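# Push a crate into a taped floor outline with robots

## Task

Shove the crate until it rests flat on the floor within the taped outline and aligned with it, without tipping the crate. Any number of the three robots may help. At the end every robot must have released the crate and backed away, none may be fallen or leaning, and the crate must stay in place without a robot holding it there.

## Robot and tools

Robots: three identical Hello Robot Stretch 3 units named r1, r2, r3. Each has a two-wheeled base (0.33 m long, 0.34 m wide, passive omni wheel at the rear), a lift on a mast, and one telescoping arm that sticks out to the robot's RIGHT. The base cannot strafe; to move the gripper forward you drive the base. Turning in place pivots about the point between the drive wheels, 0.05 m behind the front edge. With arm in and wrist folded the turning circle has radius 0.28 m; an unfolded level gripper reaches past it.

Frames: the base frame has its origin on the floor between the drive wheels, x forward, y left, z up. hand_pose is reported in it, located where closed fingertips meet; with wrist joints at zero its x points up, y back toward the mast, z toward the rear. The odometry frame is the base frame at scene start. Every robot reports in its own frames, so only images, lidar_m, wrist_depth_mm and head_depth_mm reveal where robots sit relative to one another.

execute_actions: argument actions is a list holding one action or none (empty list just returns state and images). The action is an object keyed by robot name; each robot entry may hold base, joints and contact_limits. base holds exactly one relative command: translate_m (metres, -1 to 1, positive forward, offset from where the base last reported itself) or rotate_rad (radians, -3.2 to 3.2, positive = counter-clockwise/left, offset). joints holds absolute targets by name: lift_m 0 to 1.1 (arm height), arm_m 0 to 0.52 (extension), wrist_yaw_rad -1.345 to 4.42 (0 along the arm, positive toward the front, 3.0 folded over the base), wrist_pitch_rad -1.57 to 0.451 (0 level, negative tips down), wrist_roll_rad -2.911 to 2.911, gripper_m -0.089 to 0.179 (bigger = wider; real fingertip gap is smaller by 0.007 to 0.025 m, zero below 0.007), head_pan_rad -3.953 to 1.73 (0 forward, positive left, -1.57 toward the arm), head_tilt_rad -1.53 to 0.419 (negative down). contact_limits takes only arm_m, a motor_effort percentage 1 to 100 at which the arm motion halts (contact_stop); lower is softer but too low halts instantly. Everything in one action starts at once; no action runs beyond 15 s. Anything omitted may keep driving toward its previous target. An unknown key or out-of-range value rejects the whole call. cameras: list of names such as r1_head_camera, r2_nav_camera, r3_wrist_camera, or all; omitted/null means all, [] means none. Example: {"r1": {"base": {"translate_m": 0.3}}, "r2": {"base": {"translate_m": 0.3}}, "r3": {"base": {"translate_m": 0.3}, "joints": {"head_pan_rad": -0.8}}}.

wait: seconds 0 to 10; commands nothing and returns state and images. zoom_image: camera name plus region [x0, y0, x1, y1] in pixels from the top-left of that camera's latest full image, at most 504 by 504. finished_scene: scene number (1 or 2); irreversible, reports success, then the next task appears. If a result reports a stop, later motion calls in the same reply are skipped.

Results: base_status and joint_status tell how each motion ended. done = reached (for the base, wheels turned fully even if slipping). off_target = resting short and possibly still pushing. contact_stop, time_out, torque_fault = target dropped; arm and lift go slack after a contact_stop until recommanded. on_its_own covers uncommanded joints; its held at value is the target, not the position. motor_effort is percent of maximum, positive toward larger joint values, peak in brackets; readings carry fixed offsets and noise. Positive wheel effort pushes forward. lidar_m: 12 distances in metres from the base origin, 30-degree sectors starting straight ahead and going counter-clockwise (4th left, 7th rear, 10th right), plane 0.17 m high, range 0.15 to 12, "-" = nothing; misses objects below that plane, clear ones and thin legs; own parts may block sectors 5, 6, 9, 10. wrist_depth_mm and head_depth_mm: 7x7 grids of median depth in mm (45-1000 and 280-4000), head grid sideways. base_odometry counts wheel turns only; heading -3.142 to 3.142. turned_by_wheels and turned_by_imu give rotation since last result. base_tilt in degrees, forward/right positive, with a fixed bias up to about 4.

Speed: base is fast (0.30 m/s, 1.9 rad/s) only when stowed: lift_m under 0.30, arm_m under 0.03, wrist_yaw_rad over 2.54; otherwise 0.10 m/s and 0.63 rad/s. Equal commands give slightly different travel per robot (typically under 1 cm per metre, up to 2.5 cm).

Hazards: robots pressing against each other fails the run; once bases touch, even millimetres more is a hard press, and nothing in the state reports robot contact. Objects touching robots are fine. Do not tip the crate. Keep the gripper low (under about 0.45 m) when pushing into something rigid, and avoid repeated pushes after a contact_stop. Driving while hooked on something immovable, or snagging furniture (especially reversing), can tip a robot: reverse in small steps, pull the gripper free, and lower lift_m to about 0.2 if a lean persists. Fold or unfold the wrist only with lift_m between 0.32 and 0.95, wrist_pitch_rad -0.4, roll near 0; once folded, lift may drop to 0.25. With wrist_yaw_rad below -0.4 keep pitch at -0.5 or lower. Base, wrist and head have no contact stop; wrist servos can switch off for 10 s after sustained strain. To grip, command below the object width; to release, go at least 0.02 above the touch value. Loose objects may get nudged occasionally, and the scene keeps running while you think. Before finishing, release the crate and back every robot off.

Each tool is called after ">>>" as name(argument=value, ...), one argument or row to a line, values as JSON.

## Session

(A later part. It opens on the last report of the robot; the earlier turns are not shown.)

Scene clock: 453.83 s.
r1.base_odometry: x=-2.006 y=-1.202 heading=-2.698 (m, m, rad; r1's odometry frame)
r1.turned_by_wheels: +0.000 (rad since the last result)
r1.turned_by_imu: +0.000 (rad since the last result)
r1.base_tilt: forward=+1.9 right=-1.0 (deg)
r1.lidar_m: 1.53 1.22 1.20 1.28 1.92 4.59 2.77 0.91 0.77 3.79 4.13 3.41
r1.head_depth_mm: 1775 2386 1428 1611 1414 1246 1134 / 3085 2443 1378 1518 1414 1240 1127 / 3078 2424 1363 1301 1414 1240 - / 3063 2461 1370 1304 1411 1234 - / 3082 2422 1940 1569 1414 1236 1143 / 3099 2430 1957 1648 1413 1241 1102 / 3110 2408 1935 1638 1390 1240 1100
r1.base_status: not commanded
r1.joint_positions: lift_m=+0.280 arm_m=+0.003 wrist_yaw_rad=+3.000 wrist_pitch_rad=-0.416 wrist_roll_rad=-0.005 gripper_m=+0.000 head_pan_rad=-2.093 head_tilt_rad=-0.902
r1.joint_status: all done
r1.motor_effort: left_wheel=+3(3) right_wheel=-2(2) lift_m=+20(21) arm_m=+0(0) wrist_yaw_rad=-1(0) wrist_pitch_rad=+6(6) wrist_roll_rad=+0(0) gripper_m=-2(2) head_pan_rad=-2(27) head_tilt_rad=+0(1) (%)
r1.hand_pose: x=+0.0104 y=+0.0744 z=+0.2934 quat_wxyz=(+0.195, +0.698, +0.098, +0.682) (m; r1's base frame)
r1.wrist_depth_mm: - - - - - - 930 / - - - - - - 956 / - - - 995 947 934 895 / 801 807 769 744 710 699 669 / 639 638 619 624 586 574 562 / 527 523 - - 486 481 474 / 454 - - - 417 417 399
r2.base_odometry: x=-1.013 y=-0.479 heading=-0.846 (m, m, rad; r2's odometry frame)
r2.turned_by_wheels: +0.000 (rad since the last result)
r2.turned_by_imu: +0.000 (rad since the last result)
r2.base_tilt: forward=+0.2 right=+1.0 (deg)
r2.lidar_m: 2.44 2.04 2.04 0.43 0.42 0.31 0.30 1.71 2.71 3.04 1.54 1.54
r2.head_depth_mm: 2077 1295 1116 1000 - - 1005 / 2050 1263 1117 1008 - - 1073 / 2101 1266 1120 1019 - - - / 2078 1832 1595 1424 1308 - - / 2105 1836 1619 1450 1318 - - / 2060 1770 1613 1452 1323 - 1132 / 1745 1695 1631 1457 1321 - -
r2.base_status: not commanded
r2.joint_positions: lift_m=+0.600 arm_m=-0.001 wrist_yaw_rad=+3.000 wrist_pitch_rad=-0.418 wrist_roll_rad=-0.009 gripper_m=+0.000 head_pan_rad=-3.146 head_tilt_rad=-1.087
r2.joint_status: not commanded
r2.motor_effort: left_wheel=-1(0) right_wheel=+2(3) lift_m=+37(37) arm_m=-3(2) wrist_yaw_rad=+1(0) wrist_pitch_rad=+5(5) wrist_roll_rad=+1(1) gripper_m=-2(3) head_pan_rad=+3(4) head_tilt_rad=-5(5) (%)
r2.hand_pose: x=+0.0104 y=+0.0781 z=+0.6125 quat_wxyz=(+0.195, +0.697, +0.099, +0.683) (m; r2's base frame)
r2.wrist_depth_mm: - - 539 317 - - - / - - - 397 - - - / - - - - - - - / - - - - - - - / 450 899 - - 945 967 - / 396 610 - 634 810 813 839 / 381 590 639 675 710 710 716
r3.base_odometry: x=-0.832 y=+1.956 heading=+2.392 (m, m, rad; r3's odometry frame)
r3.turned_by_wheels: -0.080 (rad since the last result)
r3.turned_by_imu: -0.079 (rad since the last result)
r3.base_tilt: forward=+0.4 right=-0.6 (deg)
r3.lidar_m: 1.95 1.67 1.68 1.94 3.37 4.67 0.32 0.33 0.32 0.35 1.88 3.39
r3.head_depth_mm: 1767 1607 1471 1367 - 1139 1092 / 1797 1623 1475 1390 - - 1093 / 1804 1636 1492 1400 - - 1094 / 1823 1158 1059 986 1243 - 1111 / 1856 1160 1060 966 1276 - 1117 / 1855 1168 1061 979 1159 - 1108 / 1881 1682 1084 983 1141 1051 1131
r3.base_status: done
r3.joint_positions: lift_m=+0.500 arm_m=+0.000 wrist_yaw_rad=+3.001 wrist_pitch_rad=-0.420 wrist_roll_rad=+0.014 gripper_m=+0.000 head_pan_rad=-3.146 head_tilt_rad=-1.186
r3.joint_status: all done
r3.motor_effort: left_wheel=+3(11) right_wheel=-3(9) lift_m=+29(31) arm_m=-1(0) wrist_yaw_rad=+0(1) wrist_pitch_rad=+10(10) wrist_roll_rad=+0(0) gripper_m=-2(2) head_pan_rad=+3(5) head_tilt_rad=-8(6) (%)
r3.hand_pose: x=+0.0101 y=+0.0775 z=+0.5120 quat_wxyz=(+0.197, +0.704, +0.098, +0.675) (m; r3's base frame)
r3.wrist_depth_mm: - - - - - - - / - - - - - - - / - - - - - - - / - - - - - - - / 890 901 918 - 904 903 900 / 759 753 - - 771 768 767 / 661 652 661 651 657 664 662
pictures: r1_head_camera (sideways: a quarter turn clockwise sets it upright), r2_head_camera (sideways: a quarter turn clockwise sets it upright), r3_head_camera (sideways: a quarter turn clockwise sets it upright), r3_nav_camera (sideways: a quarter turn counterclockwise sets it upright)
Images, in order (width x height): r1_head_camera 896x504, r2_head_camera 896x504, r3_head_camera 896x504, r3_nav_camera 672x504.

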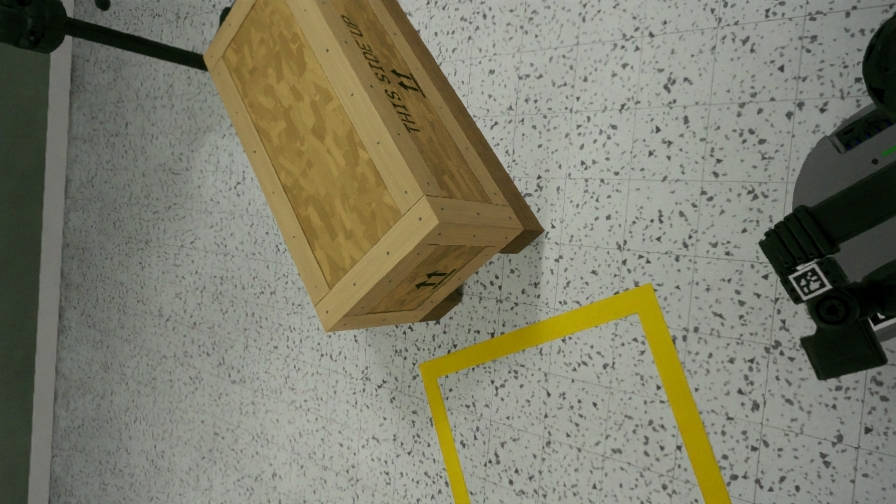

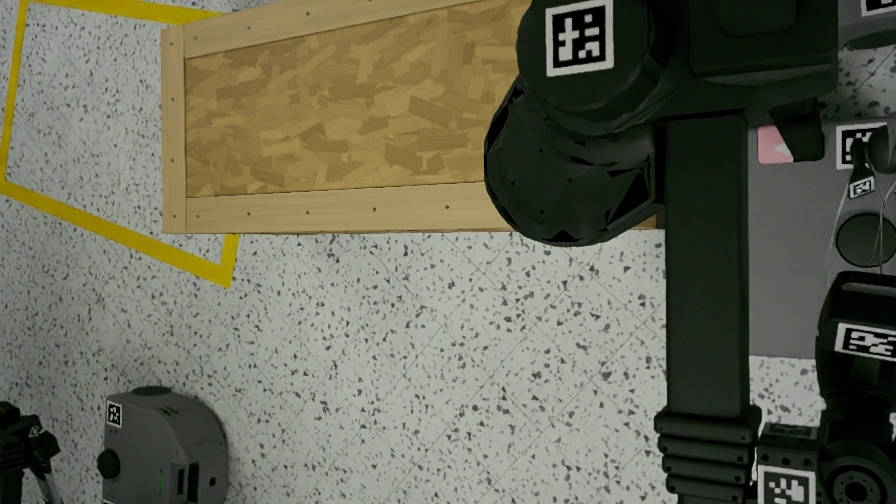

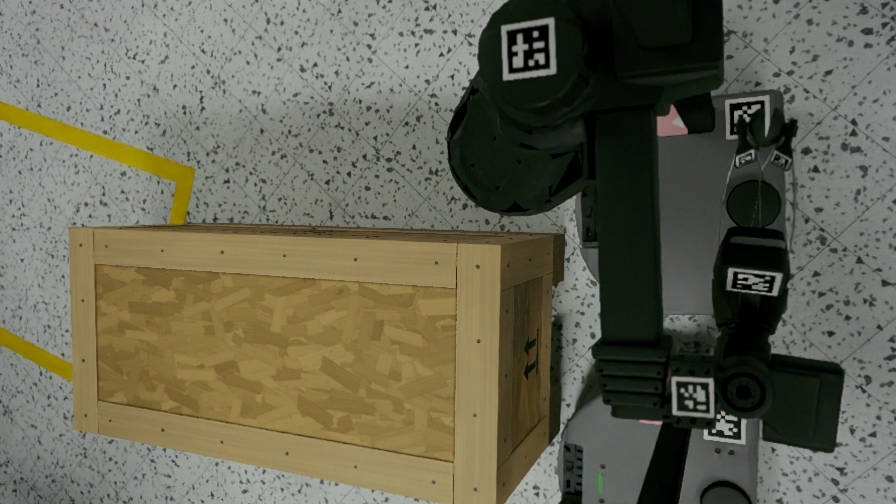

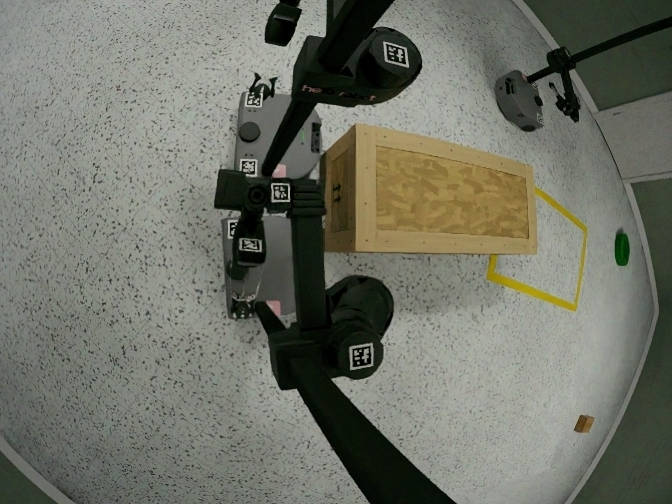

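>>> execute_actions(
  actions=[
    {"r3":{"base":{"translate_m":-0.2}},"r2":{"base":{"translate_m":-0.2},"joints":{"lift_m":0.8}}},
  ],
  cameras=["r3_head_camera","r1_head_camera","r2_head_camera"],
)

Scene clock: 463.83 s.
r1.base_odometry: x=-2.006 y=-1.202 heading=-2.698 (m, m, rad; r1's odometry frame)
r1.turned_by_wheels: +0.000 (rad since the last result)
r1.turned_by_imu: +0.000 (rad since the last result)
r1.base_tilt: forward=+1.9 right=-1.0 (deg)
r1.lidar_m: 1.53 1.22 1.20 1.28 1.92 4.57 2.77 0.92 0.74 3.78 4.15 3.40
r1.head_depth_mm: 1466 2471 1417 1572 1422 1239 1132 / 3064 2353 1373 1492 1418 1242 1129 / 3100 2416 1375 1330 1416 1242 - / 3065 2443 1373 1236 1400 1240 - / 3071 2464 1366 1439 1404 1237 1140 / 3070 2410 1952 1637 1401 1239 1102 / 3123 2411 1933 1630 1396 1232 1102
r1.base_status: not commanded
r1.joint_positions: lift_m=+0.280 arm_m=+0.003 wrist_yaw_rad=+3.000 wrist_pitch_rad=-0.416 wrist_roll_rad=-0.005 gripper_m=+0.000 head_pan_rad=-2.093 head_tilt_rad=-0.902
r1.joint_status: not commanded
r1.motor_effort: left_wheel=+3(4) right_wheel=-2(2) lift_m=+21(20) arm_m=+0(0) wrist_yaw_rad=-1(0) wrist_pitch_rad=+6(7) wrist_roll_rad=+0(0) gripper_m=-3(3) head_pan_rad=-2(3) head_tilt_rad=+0(0) (%)
r1.hand_pose: x=+0.0104 y=+0.0744 z=+0.2934 quat_wxyz=(+0.195, +0.698, +0.098, +0.682) (m; r1's base frame)
r1.wrist_depth_mm: - - - - - - 877 / - - - - - - 955 / - - - 963 931 906 864 / 833 825 775 759 716 704 680 / 639 628 613 639 587 569 559 / 531 519 - - 486 478 475 / 456 - - - 418 414 408
r2.base_odometry: x=-1.146 y=-0.329 heading=-0.846 (m, m, rad; r2's odometry frame)
r2.turned_by_wheels: +0.000 (rad since the last result)
r2.turned_by_imu: +0.182 (rad since the last result)
r2.base_tilt: forward=+0.3 right=+0.9 (deg)
r2.lidar_m: 2.32 2.14 0.44 0.44 0.31 0.27 0.27 1.61 2.63 3.28 1.63 3.56
r2.head_depth_mm: 2076 1793 1151 - - - 973 / 2069 1810 1171 - - 1167 1085 / 2093 1791 1651 - - - - / 2084 1811 1620 1438 1348 - - / 1702 1672 1616 1449 1354 - - / 1614 1652 1613 1443 1351 1179 1144 / 2016 1836 1630 1461 1365 1182 1143
r2.base_status: translate_m off_target (by the wheels' count: -0.1998 of -0.2000)
r2.joint_positions: lift_m=+0.800 arm_m=-0.001 wrist_yaw_rad=+3.000 wrist_pitch_rad=-0.417 wrist_roll_rad=-0.009 gripper_m=+0.000 head_pan_rad=-3.146 head_tilt_rad=-1.090
r2.joint_status: all done
r2.on_its_own: left_wheel is at rest, and its effort (-39) is outside its rest range (-18 to +18); right_wheel is at rest, and its effort (-25) is outside its rest range (-18 to +18)
r2.motor_effort: left_wheel=-39(100) right_wheel=-25(77) lift_m=+36(38) arm_m=-3(3) wrist_yaw_rad=+1(0) wrist_pitch_rad=+5(5) wrist_roll_rad=+1(1) gripper_m=-1(2) head_pan_rad=+3(4) head_tilt_rad=-4(5) (%)
r2.hand_pose: x=+0.0104 y=+0.0782 z=+0.8126 quat_wxyz=(+0.195, +0.697, +0.098, +0.683) (m; r2's base frame)
r2.wrist_depth_mm: - - - - - - - / - - 537 - - - - / - - - 437 - - - / - - - 444 - - - / - - - - - - - / 599 601 - 846 - - - / 524 519 725 761 904 930 906
r3.base_odometry: x=-0.686 y=+1.820 heading=+2.392 (m, m, rad; r3's odometry frame)
r3.turned_by_wheels: +0.000 (rad since the last result)
r3.turned_by_imu: +0.218 (rad since the last result)
r3.base_tilt: forward=+0.4 right=-0.6 (deg)
r3.lidar_m: 1.86 1.77 1.82 2.43 4.61 0.96 0.28 0.30 0.35 0.45 1.95 2.63
r3.head_depth_mm: 1766 1599 1470 1369 - 1145 1094 / 1803 1159 1446 1385 - - 1097 / 1797 1133 1045 1113 - - 1100 / 1267 1142 1042 968 1074 - 1109 / 1840 1159 1058 970 1275 - 1117 / 1766 1675 1060 996 1144 - 1103 / 1691 1693 1542 1246 1107 1192 1132
r3.base_status: translate_m off_target (by the wheels' count: -0.1997 of -0.2000)
r3.joint_positions: lift_m=+0.500 arm_m=+0.000 wrist_yaw_rad=+3.001 wrist_pitch_rad=-0.419 wrist_roll_rad=+0.014 gripper_m=+0.000 head_pan_rad=-3.144 head_tilt_rad=-1.189
r3.joint_status: not commanded
r3.on_its_own: left_wheel is at rest, and its effort (-44) is outside its rest range (-18 to +18); right_wheel is at rest, and its effort (-56) is outside its rest range (-18 to +18)
r3.motor_effort: left_wheel=-44(100) right_wheel=-56(80) lift_m=+26(29) arm_m=-1(1) wrist_yaw_rad=+0(2) wrist_pitch_rad=+9(10) wrist_roll_rad=+0(0) gripper_m=-2(1) head_pan_rad=+1(3) head_tilt_rad=-6(6) (%)
r3.hand_pose: x=+0.0102 y=+0.0776 z=+0.5125 quat_wxyz=(+0.196, +0.705, +0.097, +0.675) (m; r3's base frame)
r3.wrist_depth_mm: - - - - - - - / - - - - - - - / - - - - - - - / - - - - - - - / 890 888 926 - 900 907 912 / 757 746 - - 768 766 764 / 652 659 657 663 669 660 674
pictures: r1_head_camera (sideways: a quarter turn clockwise sets it upright), r2_head_camera (sideways: a quarter turn clockwise sets it upright), r3_head_camera (sideways: a quarter turn clockwise sets it upright)
Images, in order (width x height): r1_head_camera 896x504, r2_head_camera 896x504, r3_head_camera 896x504.

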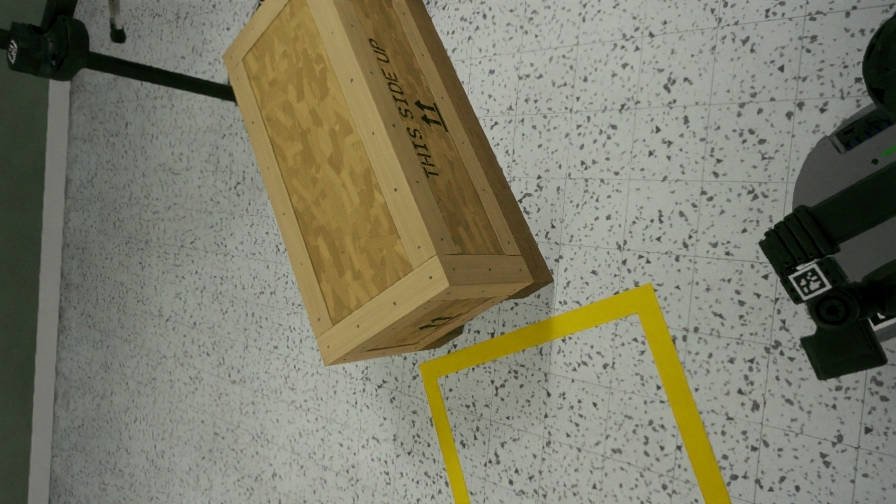

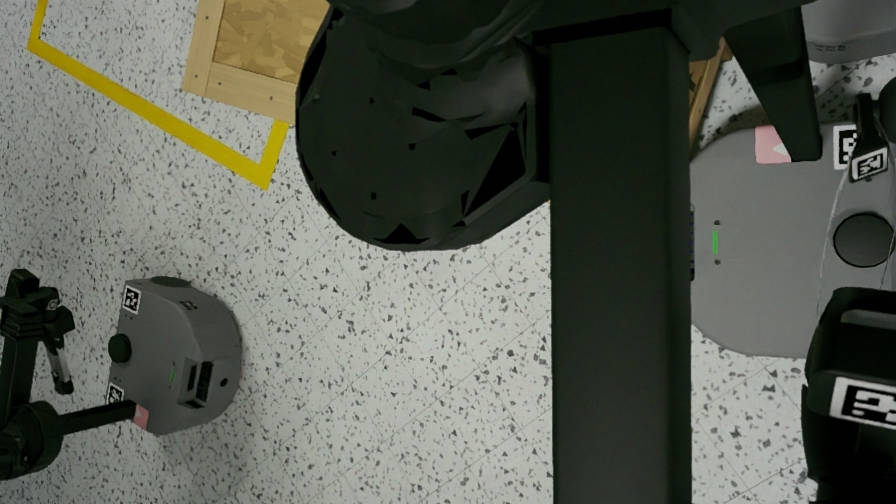

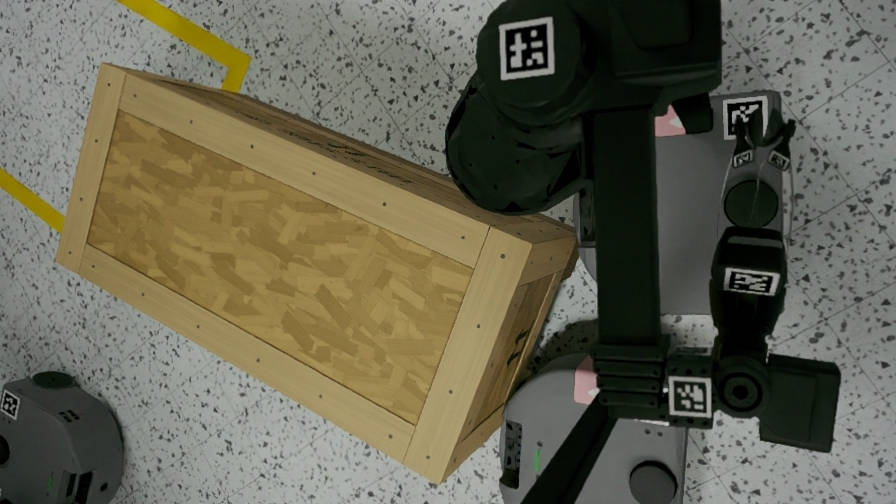

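>>> execute_actions(
  actions=[
    {"r3":{"base":{"translate_m":0.25},"joints":{"head_tilt_rad":-1.0}},"r2":{"base":{"translate_m":0.0},"joints":{"lift_m":0.7}}},
  ],
  cameras=["r3_head_camera","r1_head_camera","r3_nav_camera"],
)

>>> zoom_image(
  camera="r1_head_camera",
  region=[200, 0, 704, 504],
)

Scene clock: 490.73 s.
r1.base_odometry: x=-2.006 y=-1.202 heading=-2.698 (m, m, rad; r1's odometry frame)
r1.turned_by_wheels: +0.000 (rad since the last result)
r1.turned_by_imu: +0.000 (rad since the last result)
r1.base_tilt: forward=+1.9 right=-1.1 (deg)
r1.lidar_m: 1.53 1.22 1.20 1.29 1.91 4.56 2.77 0.92 0.74 3.79 4.13 3.40
r1.head_depth_mm: 2967 2088 1403 1576 1411 1248 1121 / 3091 2462 1364 1492 1423 1245 1126 / 3056 2432 1375 1333 1416 1244 - / 3114 2431 1367 1232 1396 1241 - / 3067 2447 1360 1444 1410 1241 1140 / 3110 2432 1949 1639 1401 1234 1101 / 3142 2423 1961 1641 1403 1242 1096
r1.base_status: not commanded
r1.joint_positions: lift_m=+0.280 arm_m=+0.003 wrist_yaw_rad=+3.000 wrist_pitch_rad=-0.416 wrist_roll_rad=-0.005 gripper_m=+0.000 head_pan_rad=-2.093 head_tilt_rad=-0.902
r1.joint_status: not commanded
r1.motor_effort: left_wheel=+3(3) right_wheel=-2(3) lift_m=+21(21) arm_m=+0(0) wrist_yaw_rad=+0(0) wrist_pitch_rad=+6(7) wrist_roll_rad=+0(0) gripper_m=-3(2) head_pan_rad=-2(3) head_tilt_rad=+0(0) (%)
r1.hand_pose: x=+0.0104 y=+0.0744 z=+0.2934 quat_wxyz=(+0.195, +0.698, +0.098, +0.682) (m; r1's base frame)
r1.wrist_depth_mm: - - - - - - 903 / - - - - - - 968 / - - - - 945 914 859 / 797 793 769 735 722 719 684 / 642 623 606 634 580 581 556 / 529 528 - - 485 474 470 / 457 - - - 416 415 411
r2.base_odometry: x=-1.146 y=-0.329 heading=-0.846 (m, m, rad; r2's odometry frame)
r2.turned_by_wheels: +0.000 (rad since the last result)
r2.turned_by_imu: -0.001 (rad since the last result)
r2.base_tilt: forward=+0.2 right=+0.9 (deg)
r2.lidar_m: 2.33 2.14 0.57 2.69 0.31 0.27 0.27 1.61 2.64 3.28 1.62 3.55
r2.head_depth_mm: 2083 1801 1118 1028 - - 1076 / 2091 1811 1121 - - - 1085 / 2080 1821 1607 - - - - / 2088 1802 1603 1463 1306 - - / 1698 1679 1625 1457 1318 - - / 1622 1679 1626 1445 1323 1164 1137 / 2025 1834 1617 1455 1337 - -
r2.base_status: translate_m off_target (by the wheels' count: +0.0001 of +0.0000)
r2.joint_positions: lift_m=+0.700 arm_m=-0.001 wrist_yaw_rad=+3.000 wrist_pitch_rad=-0.417 wrist_roll_rad=-0.009 gripper_m=+0.000 head_pan_rad=-3.146 head_tilt_rad=-1.090
r2.joint_status: all done
r2.motor_effort: left_wheel=-18(30) right_wheel=-15(22) lift_m=+26(26) arm_m=-3(2) wrist_yaw_rad=+1(0) wrist_pitch_rad=+5(5) wrist_roll_rad=+1(1) gripper_m=-1(2) head_pan_rad=+2(3) head_tilt_rad=-4(4) (%)
r2.hand_pose: x=+0.0104 y=+0.0782 z=+0.7130 quat_wxyz=(+0.195, +0.697, +0.098, +0.683) (m; r2's base frame)
r2.wrist_depth_mm: - - - - 533 - - / - - - - 706 396 - / - - - - - 503 - / - - - - - - - / 577 578 - - 950 - - / 483 494 - 852 753 928 943 / 423 451 788 789 757 812 803
r3.base_odometry: x=-0.869 y=+1.990 heading=+2.392 (m, m, rad; r3's odometry frame)
r3.turned_by_wheels: +0.000 (rad since the last result)
r3.turned_by_imu: -0.002 (rad since the last result)
r3.base_tilt: forward=+0.4 right=-0.5 (deg)
r3.lidar_m: 1.64 1.56 1.61 2.14 4.74 4.71 0.52 0.52 0.56 1.88 1.87 2.33
r3.head_depth_mm: 2396 1993 1711 1495 1349 - - / 2429 1865 1661 1516 1367 - - / 2476 1423 1239 1366 1372 - - / 2501 1437 1227 1075 1306 1248 - / 2516 2073 1243 1101 1328 1254 - / 2069 1995 1804 1140 1175 1210 - / 2071 2034 1825 860 1204 1223 1140
r3.base_status: done
r3.joint_positions: lift_m=+0.500 arm_m=+0.000 wrist_yaw_rad=+3.001 wrist_pitch_rad=-0.419 wrist_roll_rad=+0.014 gripper_m=+0.000 head_pan_rad=-3.144 head_tilt_rad=-1.001
r3.joint_status: all done
r3.motor_effort: left_wheel=+1(38) right_wheel=+0(50) lift_m=+26(26) arm_m=-1(0) wrist_yaw_rad=-1(0) wrist_pitch_rad=+9(9) wrist_roll_rad=+0(0) gripper_m=-1(1) head_pan_rad=+3(2) head_tilt_rad=+2(15) (%)
r3.hand_pose: x=+0.0102 y=+0.0776 z=+0.5125 quat_wxyz=(+0.196, +0.705, +0.097, +0.675) (m; r3's base frame)
r3.wrist_depth_mm: - - - - - - - / - - - - - - - / - - - - - - - / - - - - - - - / 880 892 933 - 907 913 906 / 764 767 - - 752 766 770 / 656 665 663 661 659 664 667
pictures: r1_head_camera (sideways: a quarter turn clockwise sets it upright), r3_head_camera (sideways: a quarter turn clockwise sets it upright), r3_nav_camera (sideways: a quarter turn counterclockwise sets it upright)
Images, in order (width x height): r1_head_camera 896x504, r3_head_camera 896x504, r3_nav_camera 672x504.

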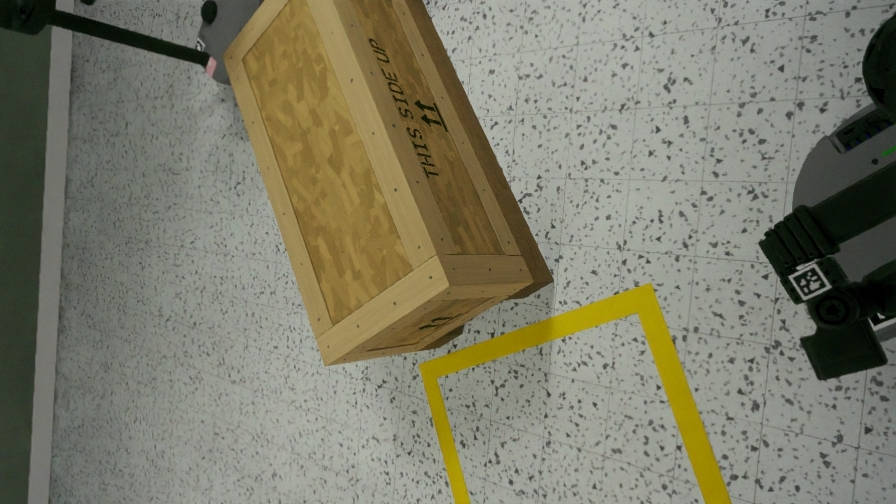

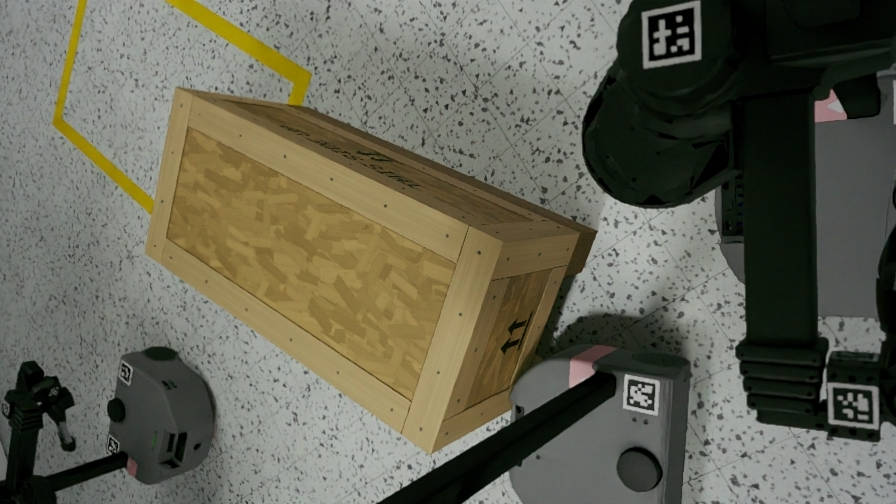

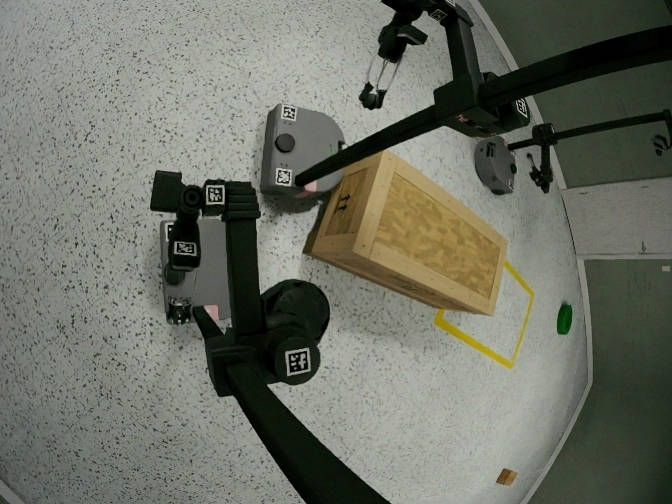

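Region (200, 0, 704, 504) of r1_head_camera's 896x504 image, scaled by 1.000.

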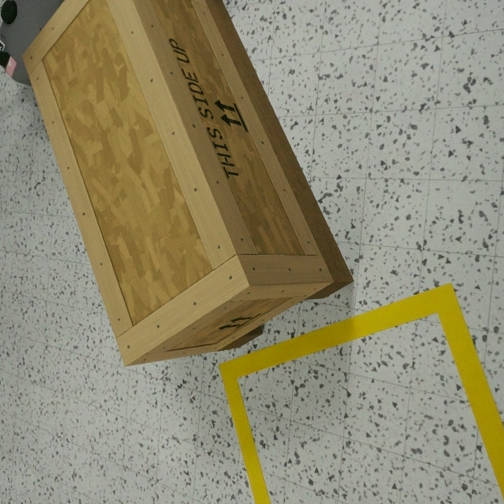

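>>> execute_actions(
  actions=[
    {"r3":{"base":{"rotate_rad":-1.40},"joints":{"lift_m":0.28}},"r2":{"base":{"translate_m":0.04}}},
  ],
  cameras=[],
)

>>> execute_actions(
  actions=[
    {"r3":{"base":{"translate_m":0.2}},"r2":{"base":{"rotate_rad":-0.95}}},
  ],
  cameras=[],
)

>>> execute_actions(
  actions=[
    {"r3":{"base":{"translate_m":0.105}},"r2":{"base":{"translate_m":0.14}}},
  ],
  cameras=[],
)

>>> execute_actions(
  actions=[
    {"r2":{"base":{"rotate_rad":0.618},"joints":{"lift_m":0.5}},"r3":{"joints":{"head_pan_rad":-2.0,"head_tilt_rad":-1.1}}},
  ],
  cameras=["r2_head_camera","r3_head_camera","r3_nav_camera"],
)

Scene clock: 515.17 s.
r1.base_odometry: x=-2.006 y=-1.202 heading=-2.698 (m, m, rad; r1's odometry frame)
r1.turned_by_wheels: +0.000 (rad since the last result)
r1.turned_by_imu: +0.000 (rad since the last result)
r1.base_tilt: forward=+1.8 right=-1.0 (deg)
r1.lidar_m: 1.53 1.22 1.20 1.29 1.91 4.60 2.77 0.93 0.74 3.79 4.11 3.39
r1.head_depth_mm: 2983 2107 1407 1578 1425 1243 1130 / 3067 2456 1380 1489 1420 1242 1135 / 3021 2458 1375 1324 1412 1238 - / 3088 2439 1362 1229 1398 1244 - / 3065 2417 1367 1437 1411 1236 1137 / 3133 2443 1964 1651 1417 1236 1105 / 3158 2445 1948 1627 1412 1235 1097
r1.base_status: not commanded
r1.joint_positions: lift_m=+0.280 arm_m=+0.003 wrist_yaw_rad=+3.000 wrist_pitch_rad=-0.416 wrist_roll_rad=-0.005 gripper_m=+0.000 head_pan_rad=-2.093 head_tilt_rad=-0.902
r1.joint_status: not commanded
r1.motor_effort: left_wheel=+4(4) right_wheel=-3(2) lift_m=+21(21) arm_m=+0(0) wrist_yaw_rad=+0(0) wrist_pitch_rad=+6(7) wrist_roll_rad=+0(0) gripper_m=-2(2) head_pan_rad=-2(2) head_tilt_rad=+0(0) (%)
r1.hand_pose: x=+0.0104 y=+0.0744 z=+0.2934 quat_wxyz=(+0.195, +0.698, +0.098, +0.682) (m; r1's base frame)
r1.wrist_depth_mm: - - - - - - 908 / - - - - - - 977 / - - - 996 935 918 876 / 831 790 761 734 737 713 681 / 649 625 610 617 580 576 552 / 518 524 - - 483 480 472 / 463 - - - 414 412 410
r2.base_odometry: x=-1.119 y=-0.359 heading=-0.846 (m, m, rad; r2's odometry frame)
r2.turned_by_wheels: +0.000 (rad since the last result)
r2.turned_by_imu: -0.001 (rad since the last result)
r2.base_tilt: forward=+0.3 right=+1.0 (deg)
r2.lidar_m: 2.29 2.11 0.54 2.67 0.35 0.31 0.31 2.64 2.66 3.31 1.60 3.53
r2.head_depth_mm: 2080 1253 1107 1034 - - 1073 / 2061 1772 1117 - - - 1087 / 2087 1815 1607 - - - - / 2076 1810 1611 1462 1306 - - / 1721 1690 1617 1446 1322 - - / 1738 1700 1617 1462 1323 1168 1140 / 2057 1831 1621 1451 1339 - -
r2.base_status: done
r2.joint_positions: lift_m=+0.700 arm_m=-0.001 wrist_yaw_rad=+3.000 wrist_pitch_rad=-0.417 wrist_roll_rad=-0.009 gripper_m=+0.000 head_pan_rad=-3.146 head_tilt_rad=-1.090
r2.joint_status: not commanded
r2.motor_effort: left_wheel=+0(11) right_wheel=+0(10) lift_m=+26(26) arm_m=-3(3) wrist_yaw_rad=+0(0) wrist_pitch_rad=+5(5) wrist_roll_rad=+0(1) gripper_m=-2(2) head_pan_rad=+3(3) head_tilt_rad=-4(4) (%)
r2.hand_pose: x=+0.0104 y=+0.0782 z=+0.7130 quat_wxyz=(+0.195, +0.697, +0.098, +0.683) (m; r2's base frame)
r2.wrist_depth_mm: - - - - - - - / - - - - - - - / - - - - 739 - - / - - - - 827 - - / 572 568 - - 871 - - / 494 516 - 883 880 927 939 / 429 482 790 795 807 796 834
r3.base_odometry: x=-0.869 y=+1.990 heading=+0.992 (m, m, rad; r3's odometry frame)
r3.turned_by_wheels: -1.400 (rad since the last result)
r3.turned_by_imu: -1.382 (rad since the last result)
r3.base_tilt: forward=+0.4 right=-0.6 (deg)
r3.lidar_m: 1.87 3.99 1.97 1.58 1.57 1.70 2.59 4.71 0.77 0.52 0.49 3.48
r3.head_depth_mm: 2266 1988 1716 1493 1332 1214 - / 2404 2022 1736 1509 1350 1265 - / 2460 2051 1747 1524 1356 1271 - / 2486 2051 1771 1538 1360 1247 - / 2533 2093 1780 1552 1372 1235 - / 2549 2121 1795 1559 1386 1237 1126 / 2564 2122 1814 1588 1396 1253 1139
r3.base_status: done
r3.joint_positions: lift_m=+0.280 arm_m=+0.000 wrist_yaw_rad=+3.001 wrist_pitch_rad=-0.419 wrist_roll_rad=+0.014 gripper_m=+0.000 head_pan_rad=-3.144 head_tilt_rad=-1.001
r3.joint_status: all done
r3.motor_effort: left_wheel=+3(12) right_wheel=-3(9) lift_m=+21(21) arm_m=+0(0) wrist_yaw_rad=+0(1) wrist_pitch_rad=+9(9) wrist_roll_rad=+0(0) gripper_m=-2(1) head_pan_rad=+2(3) head_tilt_rad=+0(1) (%)
r3.hand_pose: x=+0.0102 y=+0.0776 z=+0.2927 quat_wxyz=(+0.196, +0.705, +0.097, +0.675) (m; r3's base frame)
r3.wrist_depth_mm: - - - - - - - / - - - - - - - / 912 912 924 945 934 946 959 / 713 715 737 730 729 745 737 / 586 588 614 - 589 594 602 / 498 499 - - 502 504 506 / 440 - - - 435 439 438
pictures: none
No camera images: the call's "cameras" was empty. Leave "cameras" out to get every camera's image.

Scene clock: 517.70 s.
r1.base_odometry: x=-2.006 y=-1.202 heading=-2.698 (m, m, rad; r1's odometry frame)
r1.turned_by_wheels: +0.000 (rad since the last result)
r1.turned_by_imu: +0.000 (rad since the last result)
r1.base_tilt: forward=+1.9 right=-1.0 (deg)
r1.lidar_m: 1.53 1.22 1.20 1.29 1.91 4.60 2.78 0.92 0.74 3.78 4.14 3.41
r1.head_depth_mm: 3077 2478 1421 1571 1423 1251 1127 / 3036 2468 1376 1480 1419 1250 1128 / 3128 2452 1381 1323 1420 1243 - / 3083 2462 1364 1228 1396 1243 - / 3084 2430 1358 1444 1400 1239 1143 / 3131 2433 1953 1631 1408 1236 1102 / 3110 2429 1955 1643 1401 1229 1103
r1.base_status: not commanded
r1.joint_positions: lift_m=+0.280 arm_m=+0.003 wrist_yaw_rad=+3.000 wrist_pitch_rad=-0.416 wrist_roll_rad=-0.005 gripper_m=+0.000 head_pan_rad=-2.093 head_tilt_rad=-0.902
r1.joint_status: not commanded
r1.motor_effort: left_wheel=+4(3) right_wheel=-2(3) lift_m=+21(21) arm_m=-1(0) wrist_yaw_rad=+0(1) wrist_pitch_rad=+7(6) wrist_roll_rad=+0(0) gripper_m=-2(3) head_pan_rad=-2(2) head_tilt_rad=+0(0) (%)
r1.hand_pose: x=+0.0104 y=+0.0744 z=+0.2934 quat_wxyz=(+0.195, +0.698, +0.098, +0.682) (m; r1's base frame)
r1.wrist_depth_mm: - - - - - - 911 / - - - - - - 981 / - - - 977 974 924 842 / 827 785 763 720 727 693 686 / 653 636 616 632 588 567 552 / 546 524 - - 489 472 465 / 457 - - - 414 415 405
r2.base_odometry: x=-1.119 y=-0.359 heading=-1.796 (m, m, rad; r2's odometry frame)
r2.turned_by_wheels: -0.950 (rad since the last result)
r2.turned_by_imu: -0.943 (rad since the last result)
r2.base_tilt: forward=+0.2 right=+0.9 (deg)
r2.lidar_m: 1.60 3.11 2.21 0.44 2.16 2.89 0.33 0.31 0.31 2.64 2.71 3.60
r2.head_depth_mm: 2051 1800 1598 1487 - - 1070 / 2083 1793 1601 - - - 1083 / 2090 1810 1605 - - - - / 2068 1815 1621 1028 1026 - - / 2106 1813 1606 1012 933 - - / 2082 1824 1128 1012 925 1163 1136 / 2084 1787 1130 1012 928 - -
r2.base_status: done
r2.joint_positions: lift_m=+0.700 arm_m=-0.001 wrist_yaw_rad=+3.000 wrist_pitch_rad=-0.417 wrist_roll_rad=-0.009 gripper_m=+0.000 head_pan_rad=-3.146 head_tilt_rad=-1.090
r2.joint_status: not commanded
r2.motor_effort: left_wheel=+3(8) right_wheel=-1(4) lift_m=+26(26) arm_m=-3(3) wrist_yaw_rad=+1(1) wrist_pitch_rad=+5(5) wrist_roll_rad=+1(1) gripper_m=-3(2) head_pan_rad=+1(2) head_tilt_rad=-4(4) (%)
r2.hand_pose: x=+0.0104 y=+0.0781 z=+0.7130 quat_wxyz=(+0.195, +0.697, +0.098, +0.683) (m; r2's base frame)
r2.wrist_depth_mm: - - - - - - - / - - - - - - - / - - 650 - - - - / - - 754 - - - - / - - - - - - - / 899 913 - 876 944 939 930 / 813 800 693 819 797 808 795
r3.base_odometry: x=-0.759 y=+2.158 heading=+0.992 (m, m, rad; r3's odometry frame)
r3.turned_by_wheels: +0.000 (rad since the last result)
r3.turned_by_imu: -0.001 (rad since the last result)
r3.base_tilt: forward=+0.4 right=-0.6 (deg)
r3.lidar_m: 1.67 3.82 2.07 1.65 1.64 1.78 2.73 4.88 0.58 0.32 0.33 3.39
r3.head_depth_mm: 2319 1994 1722 1497 1333 1218 - / 2431 2020 1733 1511 1344 1257 - / 2449 2044 1739 1521 1356 1268 - / 2502 2077 1757 1528 1371 1248 - / 2518 2076 1783 1552 1378 1238 - / 2565 2125 1798 1557 1391 1242 1132 / 2612 2141 1815 1583 1393 1253 1134
r3.base_status: done
r3.joint_positions: lift_m=+0.280 arm_m=+0.000 wrist_yaw_rad=+3.001 wrist_pitch_rad=-0.419 wrist_roll_rad=+0.014 gripper_m=+0.000 head_pan_rad=-3.144 head_tilt_rad=-1.000
r3.joint_status: not commanded
r3.motor_effort: left_wheel=+2(14) right_wheel=-3(7) lift_m=+22(21) arm_m=-1(0) wrist_yaw_rad=+0(1) wrist_pitch_rad=+9(9) wrist_roll_rad=+0(0) gripper_m=-2(2) head_pan_rad=+1(2) head_tilt_rad=+0(0) (%)
r3.hand_pose: x=+0.0102 y=+0.0776 z=+0.2927 quat_wxyz=(+0.196, +0.705, +0.097, +0.675) (m; r3's base frame)
r3.wrist_depth_mm: - - - - - - - / - - - - - - - / 945 894 929 944 962 950 958 / 715 718 740 719 727 729 743 / 591 586 613 - 599 599 599 / 496 498 - - 498 502 505 / 442 - - - 432 436 442
pictures: none
No camera images: the call's "cameras" was empty. Leave "cameras" out to get every camera's image.

Scene clock: 520.70 s.
r1.base_odometry: x=-2.006 y=-1.202 heading=-2.698 (m, m, rad; r1's odometry frame)
r1.turned_by_wheels: +0.000 (rad since the last result)
r1.turned_by_imu: +0.000 (rad since the last result)
r1.base_tilt: forward=+1.9 right=-1.0 (deg)
r1.lidar_m: 1.52 1.22 1.20 1.29 1.91 4.59 2.78 0.92 0.74 3.78 4.14 3.39
r1.head_depth_mm: 3033 2464 1417 1585 1430 1257 1123 / 3053 2415 1371 1492 1412 1241 1127 / 3116 2442 1364 1337 1425 1244 - / 3055 2436 1371 1241 1405 1235 - / 3111 2450 1356 1438 1408 1241 1137 / 3138 2434 1957 1631 1412 1241 1100 / 3183 2411 1940 1638 1401 1235 1097
r1.base_status: not commanded
r1.joint_positions: lift_m=+0.280 arm_m=+0.003 wrist_yaw_rad=+3.000 wrist_pitch_rad=-0.416 wrist_roll_rad=-0.005 gripper_m=+0.000 head_pan_rad=-2.093 head_tilt_rad=-0.902
r1.joint_status: not commanded
r1.motor_effort: left_wheel=+3(4) right_wheel=-3(2) lift_m=+20(21) arm_m=+0(0) wrist_yaw_rad=+0(1) wrist_pitch_rad=+7(7) wrist_roll_rad=+0(0) gripper_m=-2(3) head_pan_rad=-2(2) head_tilt_rad=+0(1) (%)
r1.hand_pose: x=+0.0104 y=+0.0744 z=+0.2934 quat_wxyz=(+0.195, +0.698, +0.098, +0.682) (m; r1's base frame)
r1.wrist_depth_mm: - - - - - 947 901 / - - - - - - 972 / - - - 987 954 956 873 / 840 797 775 761 718 699 688 / 655 624 608 617 582 578 550 / 542 524 - - 500 477 463 / 453 - - - 423 415 404
r2.base_odometry: x=-1.151 y=-0.496 heading=-1.796 (m, m, rad; r2's odometry frame)
r2.turned_by_wheels: +0.000 (rad since the last result)
r2.turned_by_imu: +0.001 (rad since the last result)
r2.base_tilt: forward=+0.2 right=+0.9 (deg)
r2.lidar_m: 1.46 3.10 2.21 0.40 2.17 2.90 0.46 0.42 1.69 2.64 2.72 3.59
r2.head_depth_mm: 2065 1808 1594 1479 - - 1075 / 2082 1818 1600 - - - 1087 / 2087 1801 1617 - - - - / 2091 1808 1603 1032 1293 - - / 2084 1817 1121 1012 1155 - - / 2112 1773 1129 1012 993 1166 1141 / 2110 1276 1125 1028 1322 - -
r2.base_status: done
r2.joint_positions: lift_m=+0.700 arm_m=-0.001 wrist_yaw_rad=+3.000 wrist_pitch_rad=-0.417 wrist_roll_rad=-0.009 gripper_m=+0.000 head_pan_rad=-3.146 head_tilt_rad=-1.090
r2.joint_status: not commanded
r2.motor_effort: left_wheel=+3(7) right_wheel=-2(4) lift_m=+26(26) arm_m=-3(3) wrist_yaw_rad=+1(1) wrist_pitch_rad=+5(5) wrist_roll_rad=+1(1) gripper_m=-2(1) head_pan_rad=+2(3) head_tilt_rad=-4(4) (%)
r2.hand_pose: x=+0.0104 y=+0.0781 z=+0.7130 quat_wxyz=(+0.195, +0.697, +0.098, +0.683) (m; r2's base frame)
r2.wrist_depth_mm: - - - - - - - / - - - - - - - / - - 642 - - - - / - - - - - - - / - - - - - - - / 905 891 - 903 905 923 947 / 787 771 683 787 813 822 821
r3.base_odometry: x=-0.702 y=+2.245 heading=+0.992 (m, m, rad; r3's odometry frame)
r3.turned_by_wheels: +0.000 (rad since the last result)
r3.turned_by_imu: -0.001 (rad since the last result)
r3.base_tilt: forward=+0.4 right=-0.6 (deg)
r3.lidar_m: 1.57 3.72 2.11 1.70 1.68 1.83 2.79 4.96 0.63 0.67 0.28 3.32
r3.head_depth_mm: 2349 2010 1708 1493 1330 1215 - / 2437 2020 1726 1514 1344 1259 - / 2455 2047 1741 1522 1355 1265 - / 2489 2066 1765 1537 1373 1244 - / 2526 2088 1790 1552 1372 1233 - / 2565 2120 1801 1570 1384 1242 1130 / 2602 2144 1829 1573 1394 1249 1136
r3.base_status: done
r3.joint_positions: lift_m=+0.280 arm_m=+0.000 wrist_yaw_rad=+3.001 wrist_pitch_rad=-0.419 wrist_roll_rad=+0.014 gripper_m=+0.000 head_pan_rad=-3.144 head_tilt_rad=-1.000
r3.joint_status: not commanded
r3.motor_effort: left_wheel=+2(11) right_wheel=-3(8) lift_m=+21(21) arm_m=-1(1) wrist_yaw_rad=-1(2) wrist_pitch_rad=+9(9) wrist_roll_rad=+0(0) gripper_m=-1(2) head_pan_rad=+2(3) head_tilt_rad=+0(1) (%)
r3.hand_pose: x=+0.0102 y=+0.0776 z=+0.2927 quat_wxyz=(+0.196, +0.705, +0.097, +0.675) (m; r3's base frame)
r3.wrist_depth_mm: - - - - - - - / - - - - - - - / 928 906 941 952 942 963 968 / 717 717 718 734 731 738 725 / 582 595 607 - 599 602 603 / 499 501 - - 502 503 507 / 439 - - - 437 431 436
pictures: none
No camera images: the call's "cameras" was empty. Leave "cameras" out to get every camera's image.

Scene clock: 523.37 s.
r1.base_odometry: x=-2.006 y=-1.202 heading=-2.698 (m, m, rad; r1's odometry frame)
r1.turned_by_wheels: +0.000 (rad since the last result)
r1.turned_by_imu: +0.000 (rad since the last result)
r1.base_tilt: forward=+1.9 right=-1.1 (deg)
r1.lidar_m: 1.52 1.21 1.20 1.29 1.91 4.59 2.77 0.92 0.74 3.81 4.14 3.41
r1.head_depth_mm: 2999 2472 1415 1587 1418 1249 1129 / 3038 2455 1378 1494 1418 1246 1126 / 3085 2460 1368 1334 1426 1242 - / 3080 2421 1372 1234 1389 1241 - / 3074 2454 1374 1450 1414 1242 1142 / 3100 2419 1962 1639 1409 1245 1104 / 3145 2419 1958 1634 1407 1234 1101
r1.base_status: not commanded
r1.joint_positions: lift_m=+0.280 arm_m=+0.003 wrist_yaw_rad=+3.000 wrist_pitch_rad=-0.416 wrist_roll_rad=-0.005 gripper_m=+0.000 head_pan_rad=-2.093 head_tilt_rad=-0.902
r1.joint_status: not commanded
r1.motor_effort: left_wheel=+5(3) right_wheel=-2(2) lift_m=+21(21) arm_m=+0(0) wrist_yaw_rad=+0(1) wrist_pitch_rad=+7(7) wrist_roll_rad=+0(0) gripper_m=-3(3) head_pan_rad=-2(2) head_tilt_rad=-1(0) (%)
r1.hand_pose: x=+0.0104 y=+0.0744 z=+0.2934 quat_wxyz=(+0.195, +0.698, +0.098, +0.682) (m; r1's base frame)
r1.wrist_depth_mm: - - - - - 993 900 / - - - - - - 931 / - - - - 959 919 887 / 811 806 786 750 718 701 669 / 668 623 611 615 579 563 559 / 544 515 - - 484 485 468 / 451 - - - 420 416 408
r2.base_odometry: x=-1.151 y=-0.496 heading=-1.178 (m, m, rad; r2's odometry frame)
r2.turned_by_wheels: +0.618 (rad since the last result)
r2.turned_by_imu: +0.613 (rad since the last result)
r2.base_tilt: forward=+0.2 right=+0.9 (deg)
r2.lidar_m: 2.84 2.16 0.40 2.23 3.19 0.44 0.42 1.69 2.64 2.78 3.77 1.47
r2.head_depth_mm: 2076 1703 1117 1002 1124 - 1073 / 2082 1260 1119 1006 1054 - 1078 / 2080 1273 1116 1005 - - - / 2083 1716 1567 1413 1287 - - / 2097 1821 1592 1446 1302 1235 - / 2112 1821 1610 1454 1319 1241 - / 2020 1707 1638 1445 1320 1216 1101
r2.base_status: done
r2.joint_positions: lift_m=+0.500 arm_m=-0.001 wrist_yaw_rad=+3.000 wrist_pitch_rad=-0.417 wrist_roll_rad=-0.009 gripper_m=+0.000 head_pan_rad=-3.146 head_tilt_rad=-1.090
r2.joint_status: all done
r2.motor_effort: left_wheel=-1(6) right_wheel=+2(6) lift_m=+26(25) arm_m=-2(3) wrist_yaw_rad=+0(1) wrist_pitch_rad=+5(5) wrist_roll_rad=+1(1) gripper_m=-3(2) head_pan_rad=+2(2) head_tilt_rad=-4(4) (%)
r2.hand_pose: x=+0.0104 y=+0.0781 z=+0.5130 quat_wxyz=(+0.195, +0.697, +0.098, +0.683) (m; r2's base frame)
r2.wrist_depth_mm: - - - - 518 - - / - - - 399 611 - - / - - - 393 - - - / - - - 693 724 - - / 818 821 - - 683 842 846 / 571 692 - 612 708 711 723 / 559 610 628 614 617 616 626
r3.base_odometry: x=-0.702 y=+2.245 heading=+0.992 (m, m, rad; r3's odometry frame)
r3.turned_by_wheels: +0.000 (rad since the last result)
r3.turned_by_imu: +0.000 (rad since the last result)
r3.base_tilt: forward=+0.4 right=-0.6 (deg)
r3.lidar_m: 1.57 3.72 2.11 1.69 1.68 1.82 2.79 4.98 0.63 0.35 0.40 3.33
r3.head_depth_mm: 2057 1785 1582 1429 1292 1198 - / 2082 1772 1593 1430 1306 1217 - / 1461 1265 1115 1307 1307 - - / 1467 1283 1129 1285 1320 1241 1100 / 2136 1318 1142 1320 1184 1165 1111 / 2166 1885 1654 624 1119 1175 1121 / 1929 1882 1672 559 1163 1188 1127
r3.base_status: not commanded
r3.joint_positions: lift_m=+0.280 arm_m=+0.000 wrist_yaw_rad=+3.001 wrist_pitch_rad=-0.419 wrist_roll_rad=+0.014 gripper_m=+0.000 head_pan_rad=-2.007 head_tilt_rad=-1.086
r3.joint_status: all done
r3.motor_effort: left_wheel=+2(3) right_wheel=-2(3) lift_m=+21(21) arm_m=-1(0) wrist_yaw_rad=-1(2) wrist_pitch_rad=+9(9) wrist_roll_rad=+0(0) gripper_m=-2(2) head_pan_rad=+4(56) head_tilt_rad=-6(16) (%)
r3.hand_pose: x=+0.0102 y=+0.0776 z=+0.2927 quat_wxyz=(+0.196, +0.705, +0.097, +0.675) (m; r3's base frame)
r3.wrist_depth_mm: - - - - - - - / - - - - - - - / 925 909 931 935 945 963 962 / 716 720 730 723 737 731 748 / 582 587 614 - 593 596 602 / 499 499 - - 503 505 509 / 438 - - - 438 437 434
pictures: r2_head_camera (sideways: a quarter turn clockwise sets it upright), r3_head_camera (sideways: a quarter turn clockwise sets it upright), r3_nav_camera (sideways: a quarter turn counterclockwise sets it upright)
Images, in order (width x height): r2_head_camera 896x504, r3_head_camera 896x504, r3_nav_camera 672x504.

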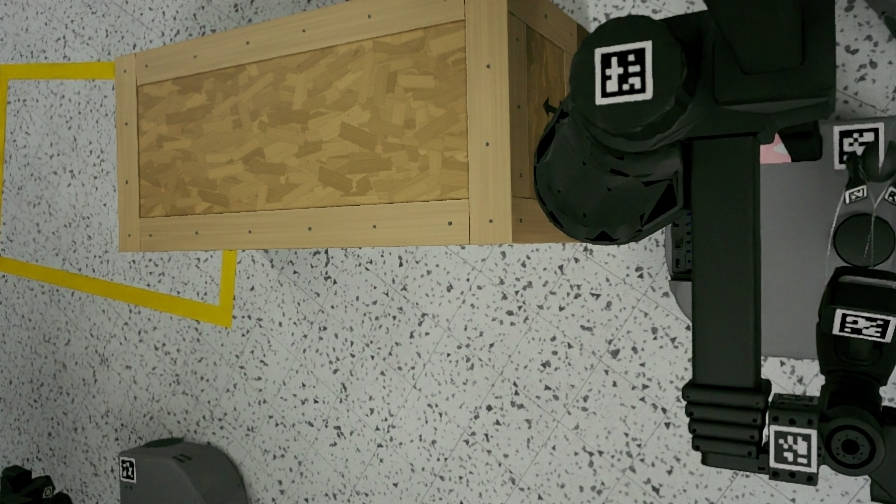

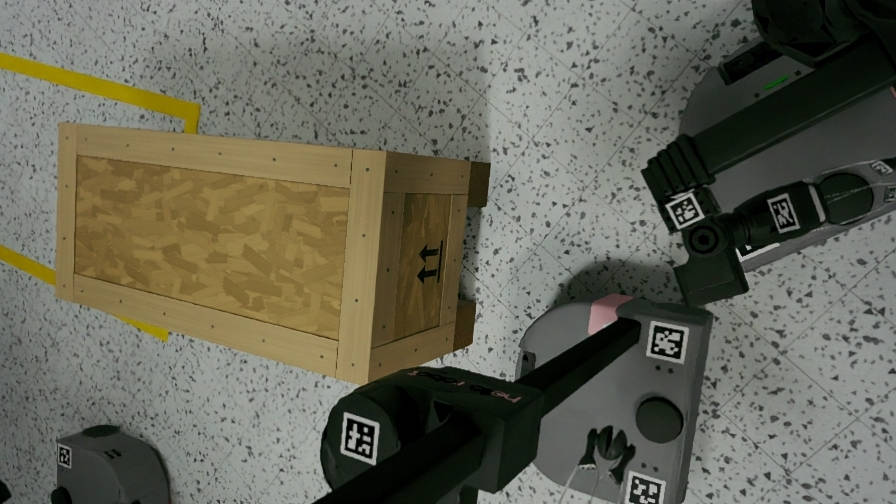

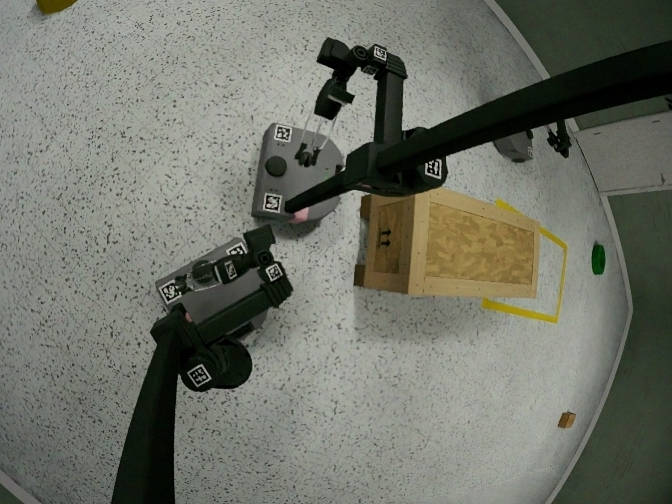

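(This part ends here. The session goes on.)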